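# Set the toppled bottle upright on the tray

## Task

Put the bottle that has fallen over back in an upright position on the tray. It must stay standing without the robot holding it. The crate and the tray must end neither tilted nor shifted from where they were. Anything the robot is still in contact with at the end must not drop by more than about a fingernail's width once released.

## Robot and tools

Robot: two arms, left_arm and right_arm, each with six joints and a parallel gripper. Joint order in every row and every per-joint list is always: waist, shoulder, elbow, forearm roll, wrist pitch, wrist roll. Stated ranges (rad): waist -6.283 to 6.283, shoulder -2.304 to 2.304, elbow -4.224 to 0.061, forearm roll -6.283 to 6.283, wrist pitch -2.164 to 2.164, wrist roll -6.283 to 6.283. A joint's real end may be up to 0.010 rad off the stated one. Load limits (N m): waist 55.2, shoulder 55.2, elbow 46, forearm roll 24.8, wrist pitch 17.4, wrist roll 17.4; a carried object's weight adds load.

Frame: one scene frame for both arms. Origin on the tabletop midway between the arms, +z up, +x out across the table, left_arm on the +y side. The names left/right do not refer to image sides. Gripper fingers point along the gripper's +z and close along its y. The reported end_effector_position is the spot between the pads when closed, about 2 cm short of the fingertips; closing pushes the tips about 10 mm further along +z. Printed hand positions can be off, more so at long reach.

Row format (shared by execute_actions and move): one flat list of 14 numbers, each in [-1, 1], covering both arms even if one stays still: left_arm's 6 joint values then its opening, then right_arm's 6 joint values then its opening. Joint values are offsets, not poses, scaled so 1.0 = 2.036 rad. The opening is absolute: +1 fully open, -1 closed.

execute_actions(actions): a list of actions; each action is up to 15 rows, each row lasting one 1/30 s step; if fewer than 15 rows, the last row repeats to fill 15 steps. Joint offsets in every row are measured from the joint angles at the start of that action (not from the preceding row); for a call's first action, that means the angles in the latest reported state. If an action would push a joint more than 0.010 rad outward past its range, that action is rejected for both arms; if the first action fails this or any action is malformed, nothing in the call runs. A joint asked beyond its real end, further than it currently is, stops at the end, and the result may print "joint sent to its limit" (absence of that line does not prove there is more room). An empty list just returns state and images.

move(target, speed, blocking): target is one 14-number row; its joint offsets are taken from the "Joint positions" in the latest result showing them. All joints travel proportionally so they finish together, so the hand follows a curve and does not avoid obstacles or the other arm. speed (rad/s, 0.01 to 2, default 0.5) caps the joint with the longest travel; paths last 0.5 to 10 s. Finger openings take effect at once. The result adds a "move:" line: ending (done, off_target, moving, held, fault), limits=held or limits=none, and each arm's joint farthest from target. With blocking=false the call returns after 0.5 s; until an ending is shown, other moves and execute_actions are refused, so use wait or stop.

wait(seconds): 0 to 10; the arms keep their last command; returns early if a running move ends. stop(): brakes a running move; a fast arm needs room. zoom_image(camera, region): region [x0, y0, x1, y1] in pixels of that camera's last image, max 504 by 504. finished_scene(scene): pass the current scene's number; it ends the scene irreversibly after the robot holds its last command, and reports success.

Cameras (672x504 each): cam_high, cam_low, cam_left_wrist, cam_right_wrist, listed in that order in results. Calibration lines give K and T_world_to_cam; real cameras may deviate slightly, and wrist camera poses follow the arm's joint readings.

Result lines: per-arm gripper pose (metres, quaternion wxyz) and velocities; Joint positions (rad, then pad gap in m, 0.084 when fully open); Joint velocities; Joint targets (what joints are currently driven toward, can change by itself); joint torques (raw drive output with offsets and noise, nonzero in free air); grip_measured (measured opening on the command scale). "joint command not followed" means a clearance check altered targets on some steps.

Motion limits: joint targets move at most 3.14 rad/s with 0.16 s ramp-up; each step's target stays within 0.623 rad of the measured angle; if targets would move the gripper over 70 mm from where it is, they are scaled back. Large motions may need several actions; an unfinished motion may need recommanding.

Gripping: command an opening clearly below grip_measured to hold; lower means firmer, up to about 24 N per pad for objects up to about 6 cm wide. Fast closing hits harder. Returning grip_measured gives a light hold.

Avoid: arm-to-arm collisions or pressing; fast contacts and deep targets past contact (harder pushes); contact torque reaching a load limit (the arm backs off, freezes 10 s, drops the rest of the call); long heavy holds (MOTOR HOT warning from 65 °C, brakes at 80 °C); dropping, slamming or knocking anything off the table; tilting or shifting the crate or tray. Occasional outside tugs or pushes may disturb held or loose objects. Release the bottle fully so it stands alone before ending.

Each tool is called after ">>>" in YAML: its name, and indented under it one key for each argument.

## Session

>>> execute_actions:
  actions: []

Scene clock: 0.00 s.
left_arm: end_effector_position=(+0.1299, +0.0441, +0.2115) grip_measured=+1.00 end_effector_quat_wxyz=(-0.141, +0.927, +0.164, -0.308) end_effector_velocity=(+0.001, +0.000, -0.000) end_effector_angular_velocity=(+0.000, +0.000, +0.002) | right_arm: end_effector_position=(+0.6463, -0.0060, +0.2196) grip_measured=+1.00 end_effector_quat_wxyz=(+0.117, -0.438, +0.883, +0.124) end_effector_velocity=(+0.001, +0.000, +0.001) end_effector_angular_velocity=(+0.002, -0.000, -0.003)
Joint names: [waist, shoulder, elbow, forearm roll, wrist pitch, wrist roll]
Joint positions: left_arm=[-1.059 -0.517 -1.013 -0.548 -1.084 -1.005  0.084] | right_arm=[ 0.355 -0.637 -1.341  0.523 -0.54   2.192  0.084]
Joint velocities: left_arm=[ 0.002 -0.001 -0.001  0.     0.    -0.     0.   ] | right_arm=[-0.    -0.    -0.001  0.002  0.     0.001 -0.   ]
Joint torques (N m, as the arm reports them, + toward a larger angle): no reading
Motor temperatures (°C, as the motors report them): left_arm=[24 23 25 26 29 26] | right_arm=[22 25 28 25 27 28]
Joint targets: left_arm=[-1.059 -0.517 -1.013 -0.548 -1.084 -1.005] | right_arm=[0.355 -0.637 -1.341 0.523 -0.540 2.192]
camera_calibration (this result's frames):
cam_left_wrist: T_world_to_cam=[[0.215959, -0.905475, -0.365346, 0.120443], [-0.756113, -0.391833, 0.524176, 0.0720679], [-0.617783, 0.163042, -0.76926, 0.361726], [0, 0, 0, 1]] pos_world=[0.251949, 0.0783196, 0.284488]
cam_right_wrist: T_world_to_cam=[[-0.810256, 0.577657, 0.0989861, 0.540393], [0.577203, 0.757244, 0.305644, -0.369673], [0.101601, 0.304785, -0.946986, 0.272301], [0, 0, 0, 1]] pos_world=[0.623567, -0.115222, 0.317363]

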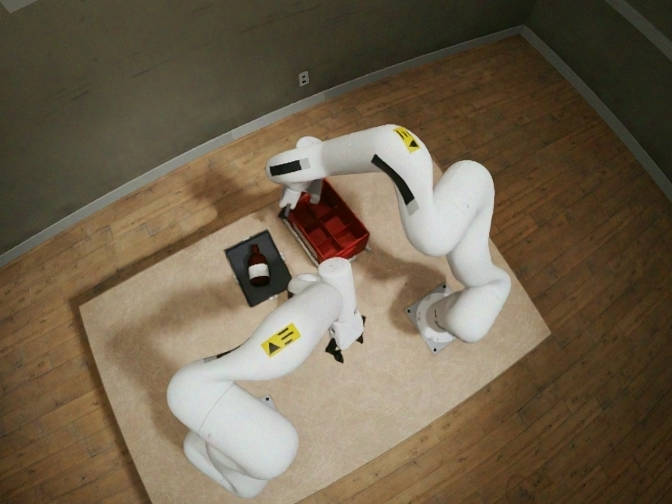

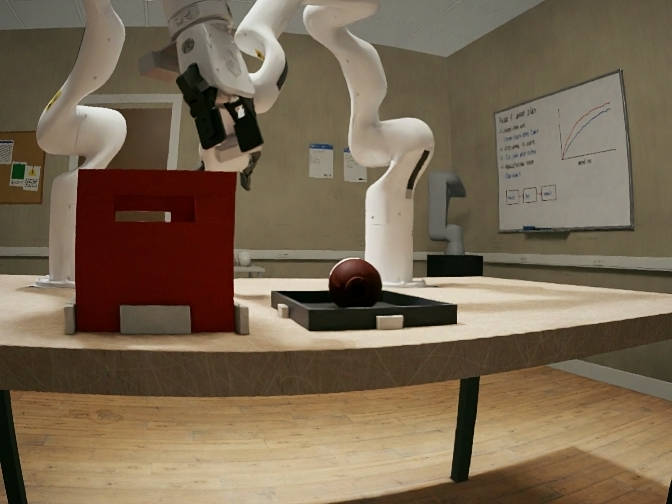

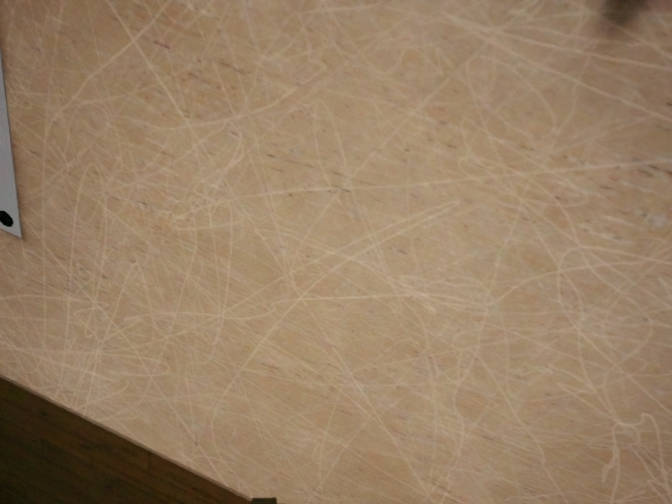

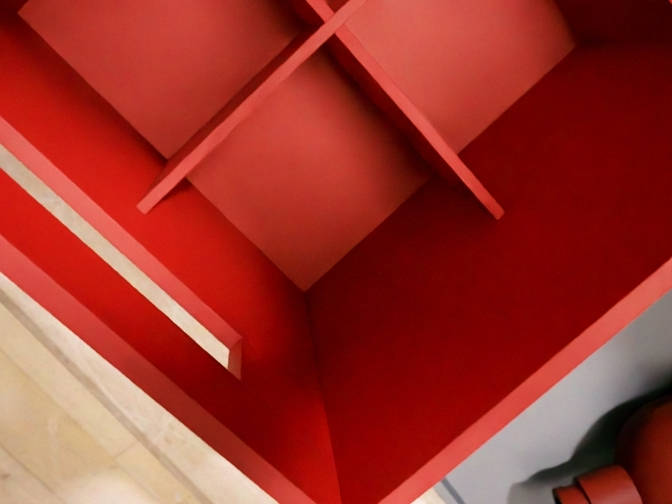

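>>> move:
  target: [0.295,0,0,0.227,0,-0.5,1,-0.3,0.2,0,0,0,0,1]
  speed: 0.6

>>> move:
  target: [0,-0.375,-0.5457,0,-0.2657,-0.592,1,0,0,0,0,0,0,1]
  speed: 0.6

Scene clock: 2.83 s.
left_arm: end_effector_position=(+0.3673, +0.2737, +0.1968) grip_measured=+1.00 end_effector_quat_wxyz=(-0.264, +0.659, +0.694, -0.122) end_effector_velocity=(+0.001, +0.001, +0.001) end_effector_angular_velocity=(+0.001, -0.004, +0.004) | right_arm: end_effector_position=(+0.7251, -0.4064, +0.4984) grip_measured=+1.00 end_effector_quat_wxyz=(+0.332, -0.172, +0.928, +0.010) end_effector_velocity=(-0.000, -0.002, +0.001) end_effector_angular_velocity=(-0.001, -0.002, -0.002)
Joint names: [waist, shoulder, elbow, forearm roll, wrist pitch, wrist roll]
Joint positions: left_arm=[-0.459 -0.517 -1.013 -0.086 -1.084 -2.023  0.084] | right_arm=[-0.256 -0.23  -1.341  0.523 -0.54   2.192  0.084]
Joint velocities: left_arm=[ 0.003  0.002 -0.     0.002  0.    -0.003  0.   ] | right_arm=[-0.002  0.002  0.001 -0.001  0.001  0.     0.   ]
Joint torques (N m, as the arm reports them, + toward a larger angle): left_arm=[ -2.46  48.73 -15.22   1.18  -0.98   0.11] | right_arm=[ -1.63  19.08 -18.15   1.55   1.05   1.05]
Motor temperatures (°C, as the motors report them): left_arm=[24 23 25 26 29 26] | right_arm=[22 25 28 25 27 28]
Joint targets: left_arm=[-0.458 -0.517 -1.013 -0.086 -1.084 -2.023] | right_arm=[-0.256 -0.230 -1.341 0.523 -0.540 2.192]
move: done; limits=none; left_arm: farthest joint: the waist, 0.000 radians from its target (0.600 radians at the start); right_arm: farthest joint: the waist, 0.000 radians from its target (0.611 radians at the start)
camera_calibration (this result's frames):
cam_left_wrist: T_world_to_cam=[[0.848336, 0.104695, -0.519004, -0.206814], [-0.00518411, -0.978565, -0.205873, 0.377686], [-0.529433, 0.17734, -0.829609, 0.435185], [0, 0, 0, 1]] pos_world=[0.407807, 0.314067, 0.331451]
cam_right_wrist: T_world_to_cam=[[-0.329708, 0.937104, -0.114583, 0.712004], [0.722615, 0.328604, 0.60815, -0.627625], [0.607552, 0.117713, -0.785509, 0.126932], [0, 0, 0, 1]] pos_world=[0.611167, -0.475923, 0.56298]

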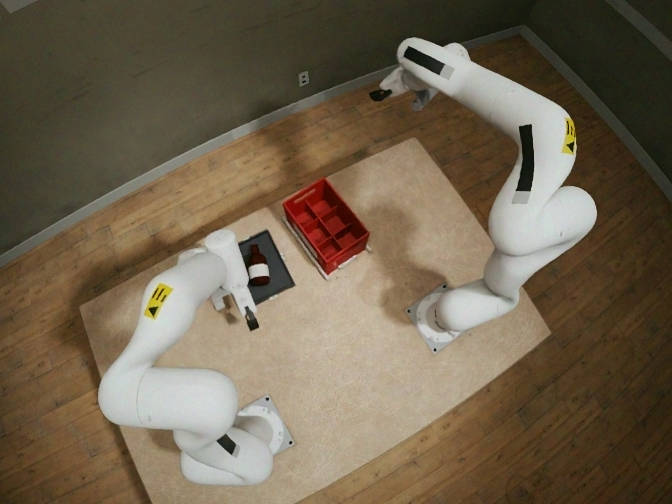

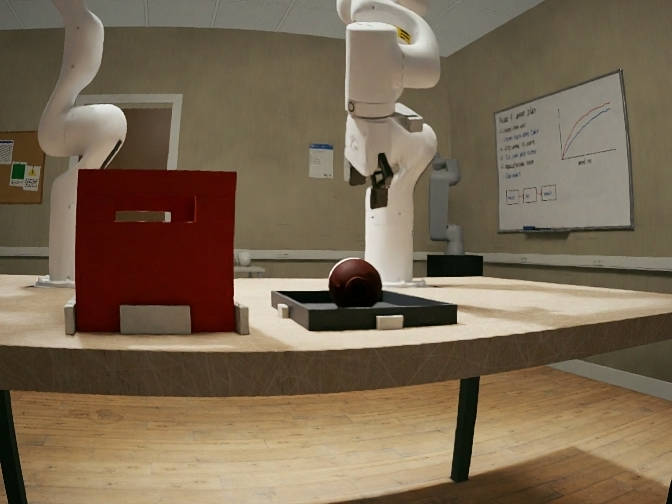

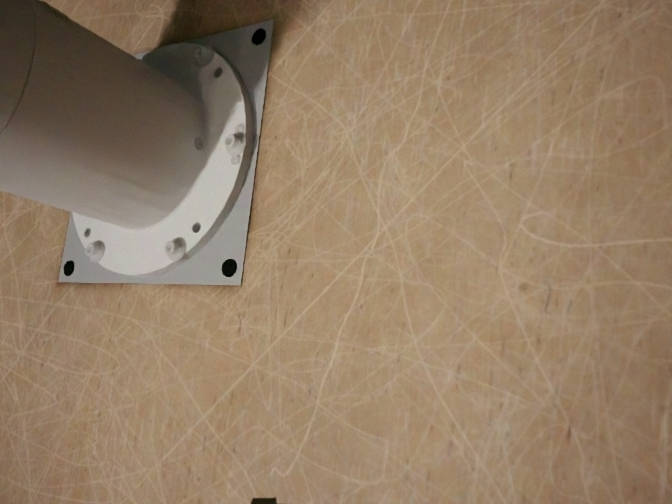

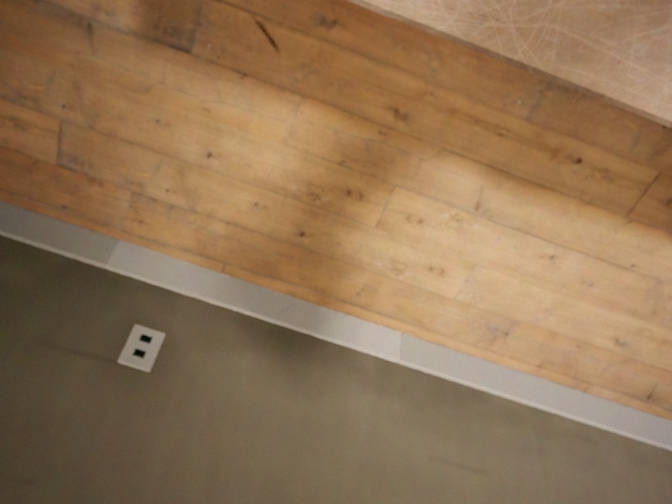

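Scene clock: 5.47 s.
left_arm: end_effector_position=(+0.5697, +0.1699, +0.1319) grip_measured=+1.00 end_effector_quat_wxyz=(-0.377, +0.159, +0.910, +0.064) end_effector_velocity=(+0.001, +0.001, -0.001) end_effector_angular_velocity=(+0.002, -0.000, +0.004) | right_arm: end_effector_position=(+0.7251, -0.4064, +0.4984) grip_measured=+1.00 end_effector_quat_wxyz=(+0.332, -0.172, +0.928, +0.010) end_effector_velocity=(-0.000, -0.000, +0.000) end_effector_angular_velocity=(+0.001, +0.000, -0.001)
Joint names: [waist, shoulder, elbow, forearm roll, wrist pitch, wrist roll]
Joint positions: left_arm=[-0.459 -1.28  -2.124 -0.086 -1.625 -3.228  0.084] | right_arm=[-0.256 -0.23  -1.341  0.523 -0.54   2.192  0.084]
Joint velocities: left_arm=[ 0.002 -0.003 -0.003  0.    -0.001 -0.002  0.   ] | right_arm=[-0.    -0.    -0.     0.001 -0.     0.    -0.   ]
Joint torques (N m, as the arm reports them, + toward a larger angle): left_arm=[  1.39  76.16 -17.89   1.05  -1.08  -0.01] | right_arm=[  0.59  17.34 -17.89   0.93   1.04   1.04]
Motor temperatures (°C, as the motors report them): left_arm=[24 23 25 26 29 26] | right_arm=[22 25 28 25 27 28]
Joint targets: left_arm=[-0.459 -1.280 -2.124 -0.086 -1.625 -3.228] | right_arm=[-0.256 -0.230 -1.341 0.523 -0.540 2.192]
move: done; limits=none; left_arm: farthest joint: the wrist roll, 0.001 radians from its target (1.205 radians at the start); right_arm: farthest joint: the waist, 0.000 radians from its target (0.000 radians at the start)
camera_calibration (this result's frames):
cam_left_wrist: T_world_to_cam=[[0.335413, 0.942063, -0.00401893, -0.31933], [0.666019, -0.240143, -0.706223, -0.178027], [-0.666271, 0.2342, -0.707978, 0.55913], [0, 0, 0, 1]] pos_world=[0.598209, 0.127129, 0.268841]
cam_right_wrist: T_world_to_cam=[[-0.329708, 0.937104, -0.114583, 0.712004], [0.722615, 0.328604, 0.60815, -0.627625], [0.607552, 0.117713, -0.785509, 0.126932], [0, 0, 0, 1]] pos_world=[0.611167, -0.475923, 0.56298]

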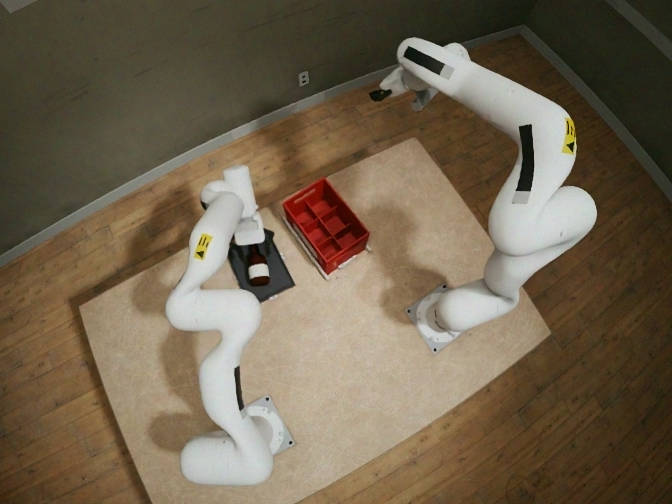

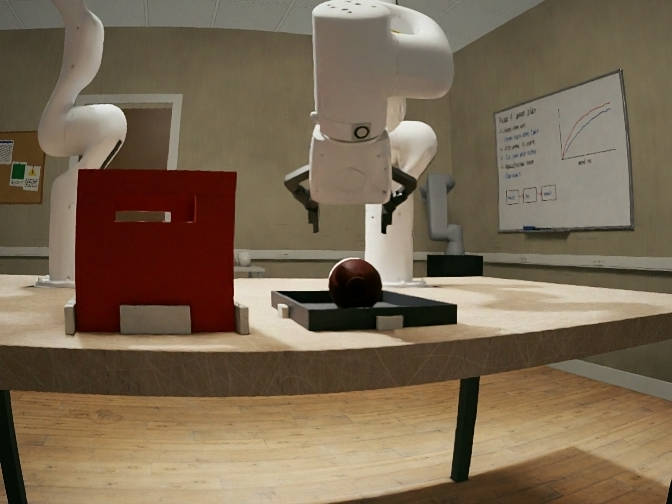

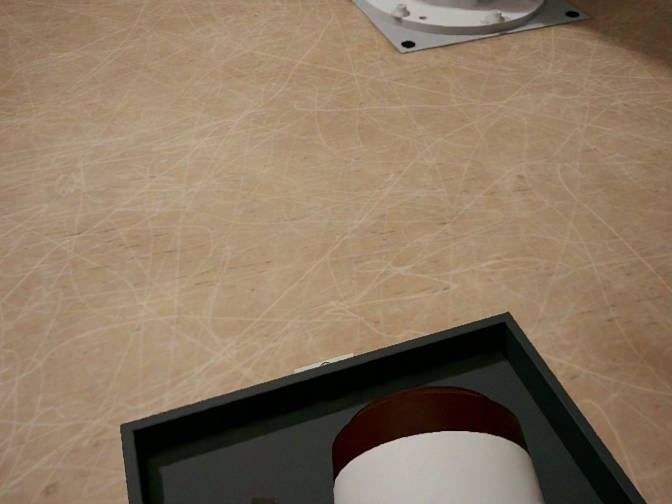

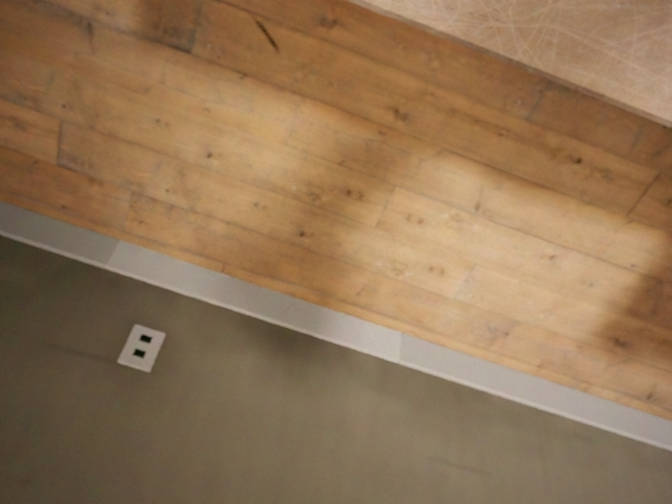

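>>> move:
  target: [0.004,-0.0231,0.005,0,0.028,0,1,0,0,0,0,0,0,1]
  speed: 0.1

>>> move:
  target: [0,-0.0231,0.0053,0,0.028,0,1,0,0,0,0,0,0,1]
  speed: 0.05

>>> move:
  target: [0,0,0,0,0,0,0.2,0,0,0,0,0,0,1]

Scene clock: 6.70 s.
left_arm: end_effector_position=(+0.5671, +0.1767, +0.0909) grip_measured=+1.00 end_effector_quat_wxyz=(-0.377, +0.153, +0.911, +0.063) end_effector_velocity=(-0.001, -0.000, -0.002) end_effector_angular_velocity=(+0.001, +0.001, -0.000) | right_arm: end_effector_position=(+0.7251, -0.4064, +0.4984) grip_measured=+1.00 end_effector_quat_wxyz=(+0.332, -0.172, +0.928, +0.010) end_effector_velocity=(+0.000, +0.000, +0.001) end_effector_angular_velocity=(+0.000, -0.001, +0.000)
Joint names: [waist, shoulder, elbow, forearm roll, wrist pitch, wrist roll]
Joint positions: left_arm=[-0.451 -1.327 -2.114 -0.086 -1.568 -3.228  0.084] | right_arm=[-0.256 -0.23  -1.341  0.523 -0.54   2.192  0.084]
Joint velocities: left_arm=[-0.001 -0.003  0.001  0.     0.002 -0.     0.   ] | right_arm=[ 0.    -0.    -0.001  0.    -0.     0.     0.   ]
Joint torques (N m, as the arm reports them, + toward a larger angle): left_arm=[ -1.4   75.43 -16.95   0.32  -1.38   0.  ] | right_arm=[ -0.79  18.16 -17.88   1.2    0.79   1.01]
Motor temperatures (°C, as the motors report them): left_arm=[24 23 25 26 29 26] | right_arm=[22 25 28 25 27 28]
Joint targets: left_arm=[-0.450 -1.327 -2.114 -0.086 -1.568 -3.228] | right_arm=[-0.256 -0.230 -1.341 0.523 -0.540 2.192]
move: done; limits=none; left_arm: farthest joint: the waist, 0.000 radians from its target (0.008 radians at the start); right_arm: farthest joint: the waist, 0.000 radians from its target (0.000 radians at the start)
camera_calibration (this result's frames):
cam_left_wrist: T_world_to_cam=[[0.324422, 0.945912, -0.000669649, -0.3198], [0.669683, -0.230183, -0.706074, -0.207486], [-0.668038, 0.228618, -0.708138, 0.52877], [0, 0, 0, 1]] pos_world=[0.595939, 0.133856, 0.227727]
cam_right_wrist: T_world_to_cam=[[-0.329708, 0.937104, -0.114583, 0.712004], [0.722615, 0.328603, 0.60815, -0.627625], [0.607552, 0.117713, -0.785509, 0.126932], [0, 0, 0, 1]] pos_world=[0.611167, -0.475923, 0.56298]

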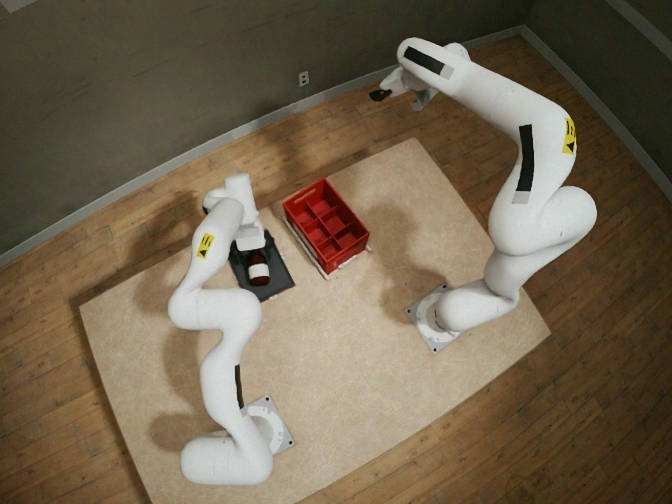

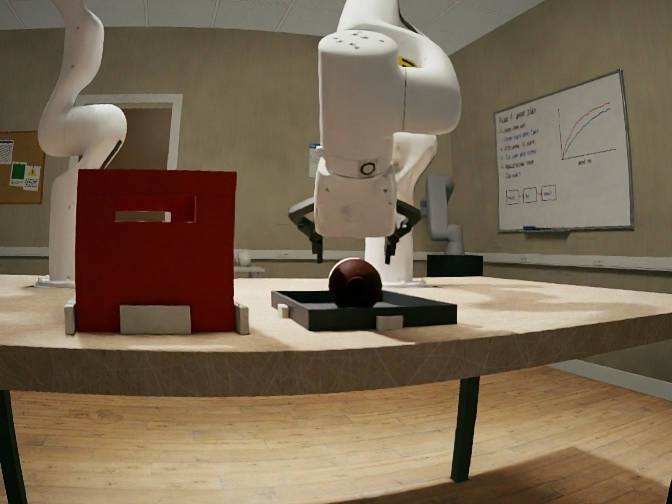

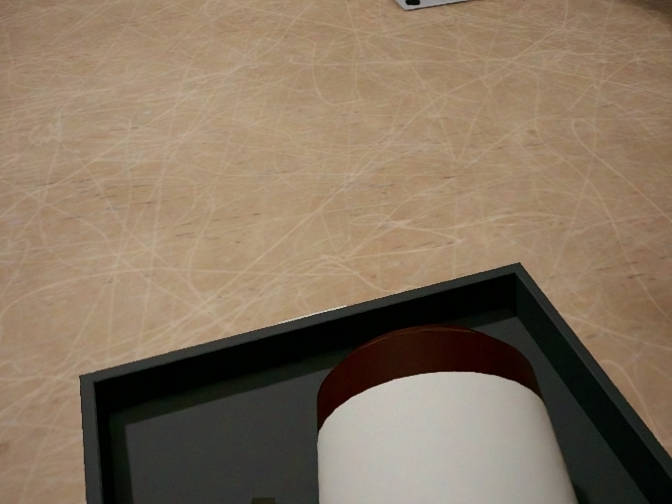

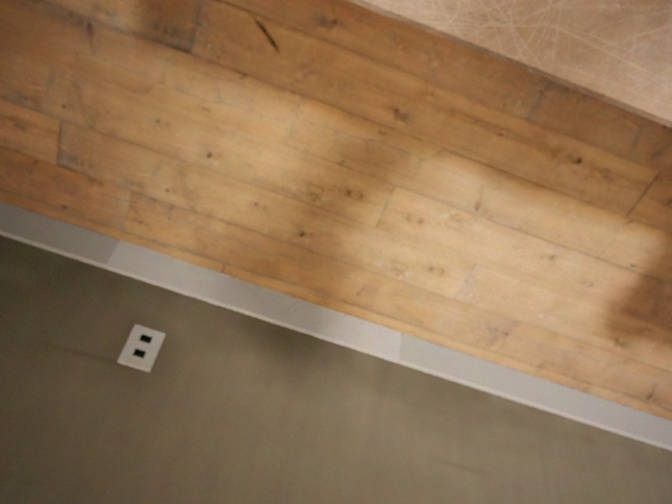

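Scene clock: 8.17 s.
left_arm: end_effector_position=(+0.5600, +0.1802, +0.0501) grip_measured=+1.00 end_effector_quat_wxyz=(-0.377, +0.151, +0.911, +0.064) end_effector_velocity=(-0.000, +0.000, -0.001) end_effector_angular_velocity=(+0.000, -0.000, +0.001) | right_arm: end_effector_position=(+0.7251, -0.4064, +0.4984) grip_measured=+1.00 end_effector_quat_wxyz=(+0.332, -0.172, +0.928, +0.010) end_effector_velocity=(+0.000, +0.000, +0.001) end_effector_angular_velocity=(+0.001, -0.001, -0.001)
Joint names: [waist, shoulder, elbow, forearm roll, wrist pitch, wrist roll]
Joint positions: left_arm=[-0.451 -1.373 -2.103 -0.086 -1.511 -3.228  0.084] | right_arm=[-0.256 -0.23  -1.341  0.523 -0.54   2.192  0.084]
Joint velocities: left_arm=[ 0.001 -0.001  0.001 -0.     0.003 -0.    -0.   ] | right_arm=[ 0.    -0.    -0.001  0.     0.     0.002 -0.   ]
Joint torques (N m, as the arm reports them, + toward a larger angle): left_arm=[  0.02  76.5  -17.     0.57  -1.14   0.14] | right_arm=[ -2.43  18.19 -18.77   0.85   0.95   0.77]
Motor temperatures (°C, as the motors report them): left_arm=[24 23 25 26 29 26] | right_arm=[22 25 28 25 27 28]
Joint targets: left_arm=[-0.451 -1.374 -2.103 -0.086 -1.511 -3.228] | right_arm=[-0.256 -0.230 -1.341 0.523 -0.540 2.192]
move: done; limits=none; left_arm: farthest joint: the shoulder, 0.001 radians from its target (0.047 radians at the start); right_arm: farthest joint: the waist, 0.000 radians from its target (0.000 radians at the start)
camera_calibration (this result's frames):
cam_left_wrist: T_world_to_cam=[[0.321242, 0.946992, 0.00296113, -0.319445], [0.67099, -0.225407, -0.706374, -0.232297], [-0.668263, 0.228904, -0.707833, 0.494407], [0, 0, 0, 1]] pos_world=[0.588882, 0.136979, 0.186815]
cam_right_wrist: T_world_to_cam=[[-0.329708, 0.937104, -0.114583, 0.712004], [0.722615, 0.328604, 0.60815, -0.627625], [0.607552, 0.117713, -0.785509, 0.126932], [0, 0, 0, 1]] pos_world=[0.611167, -0.475923, 0.56298]

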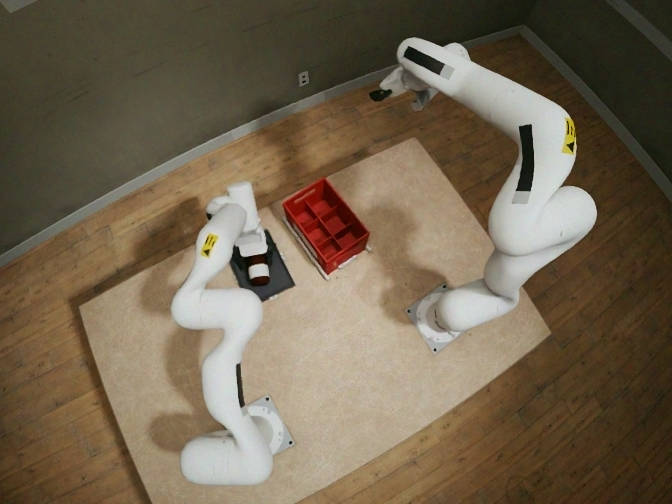

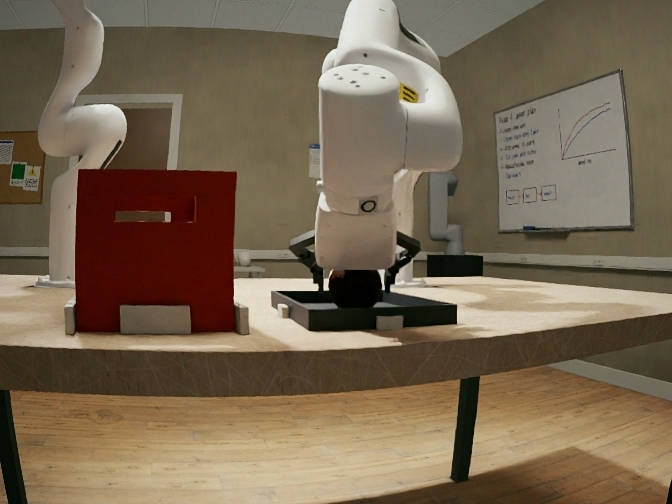

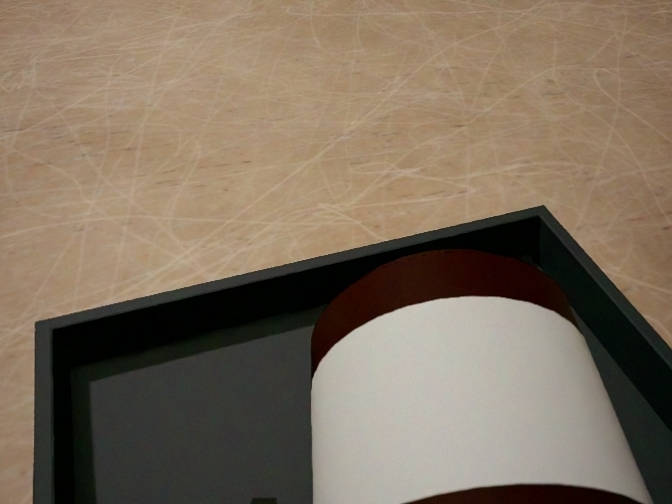

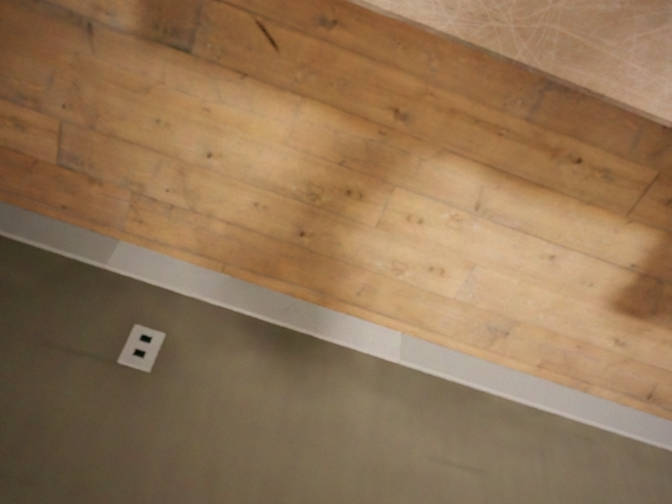

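Scene clock: 8.67 s.
left_arm: end_effector_position=(+0.5600, +0.1802, +0.0501) grip_measured=+0.72 end_effector_quat_wxyz=(-0.377, +0.151, +0.911, +0.064) end_effector_velocity=(-0.000, -0.001, +0.001) end_effector_angular_velocity=(+0.000, -0.000, -0.001) | right_arm: end_effector_position=(+0.7251, -0.4064, +0.4984) grip_measured=+1.00 end_effector_quat_wxyz=(+0.332, -0.172, +0.928, +0.010) end_effector_velocity=(+0.000, +0.000, +0.001) end_effector_angular_velocity=(-0.003, -0.001, +0.003)
Joint names: [waist, shoulder, elbow, forearm roll, wrist pitch, wrist roll]
Joint positions: left_arm=[-0.451 -1.373 -2.103 -0.086 -1.512 -3.228  0.074] | right_arm=[-0.256 -0.23  -1.341  0.523 -0.54   2.192  0.084]
Joint velocities: left_arm=[-0.002  0.001  0.001  0.    -0.    -0.     0.   ] | right_arm=[ 0.001 -0.    -0.001 -0.003 -0.    -0.    -0.   ]
Joint torques (N m, as the arm reports them, + toward a larger angle): left_arm=[ -2.51  75.37 -16.99   0.92  -0.98   0.02] | right_arm=[  0.36  16.27 -17.72   1.     1.04   1.02]
Motor temperatures (°C, as the motors report them): left_arm=[24 23 25 26 29 26] | right_arm=[22 25 28 25 27 28]
Joint targets: left_arm=[-0.451 -1.373 -2.103 -0.086 -1.511 -3.228] | right_arm=[-0.256 -0.230 -1.341 0.523 -0.540 2.192]
move: done; limits=none; left_arm: farthest joint: the wrist pitch, 0.001 radians from its target (0.000 radians at the start); right_arm: farthest joint: the waist, 0.000 radians from its target (0.000 radians at the start)
camera_calibration (this result's frames):
cam_left_wrist: T_world_to_cam=[[0.321242, 0.946993, 0.0029615, -0.319448], [0.671003, -0.225411, -0.70636, -0.232291], [-0.66825, 0.2289, -0.707846, 0.494436], [0, 0, 0, 1]] pos_world=[0.588895, 0.136978, 0.18685]
cam_right_wrist: T_world_to_cam=[[-0.329708, 0.937104, -0.114583, 0.712004], [0.722615, 0.328604, 0.60815, -0.627625], [0.607552, 0.117713, -0.785509, 0.126932], [0, 0, 0, 1]] pos_world=[0.611167, -0.475923, 0.56298]

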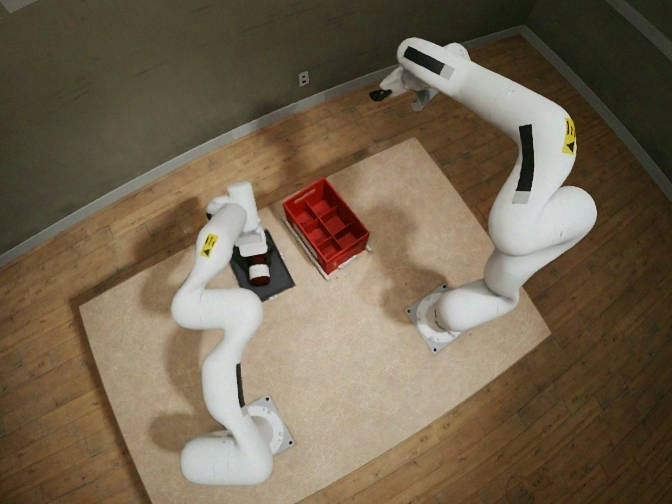

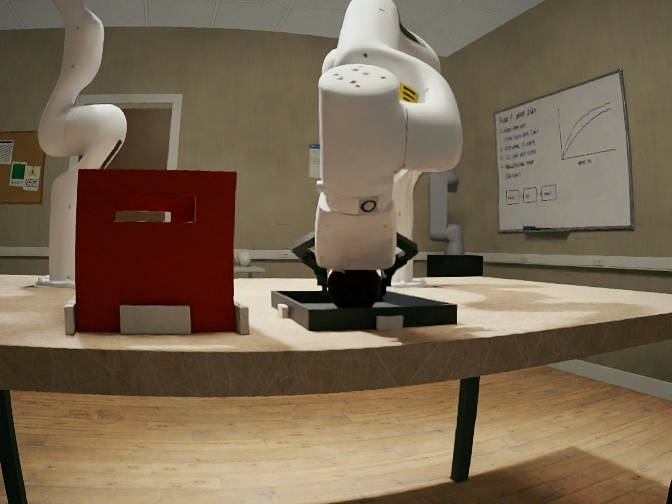

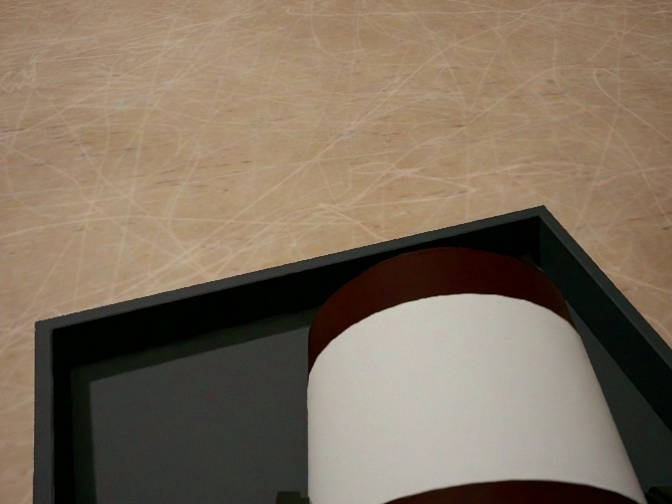

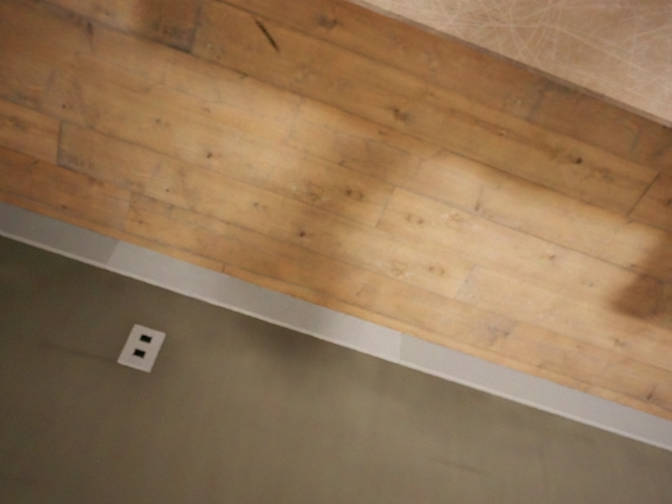

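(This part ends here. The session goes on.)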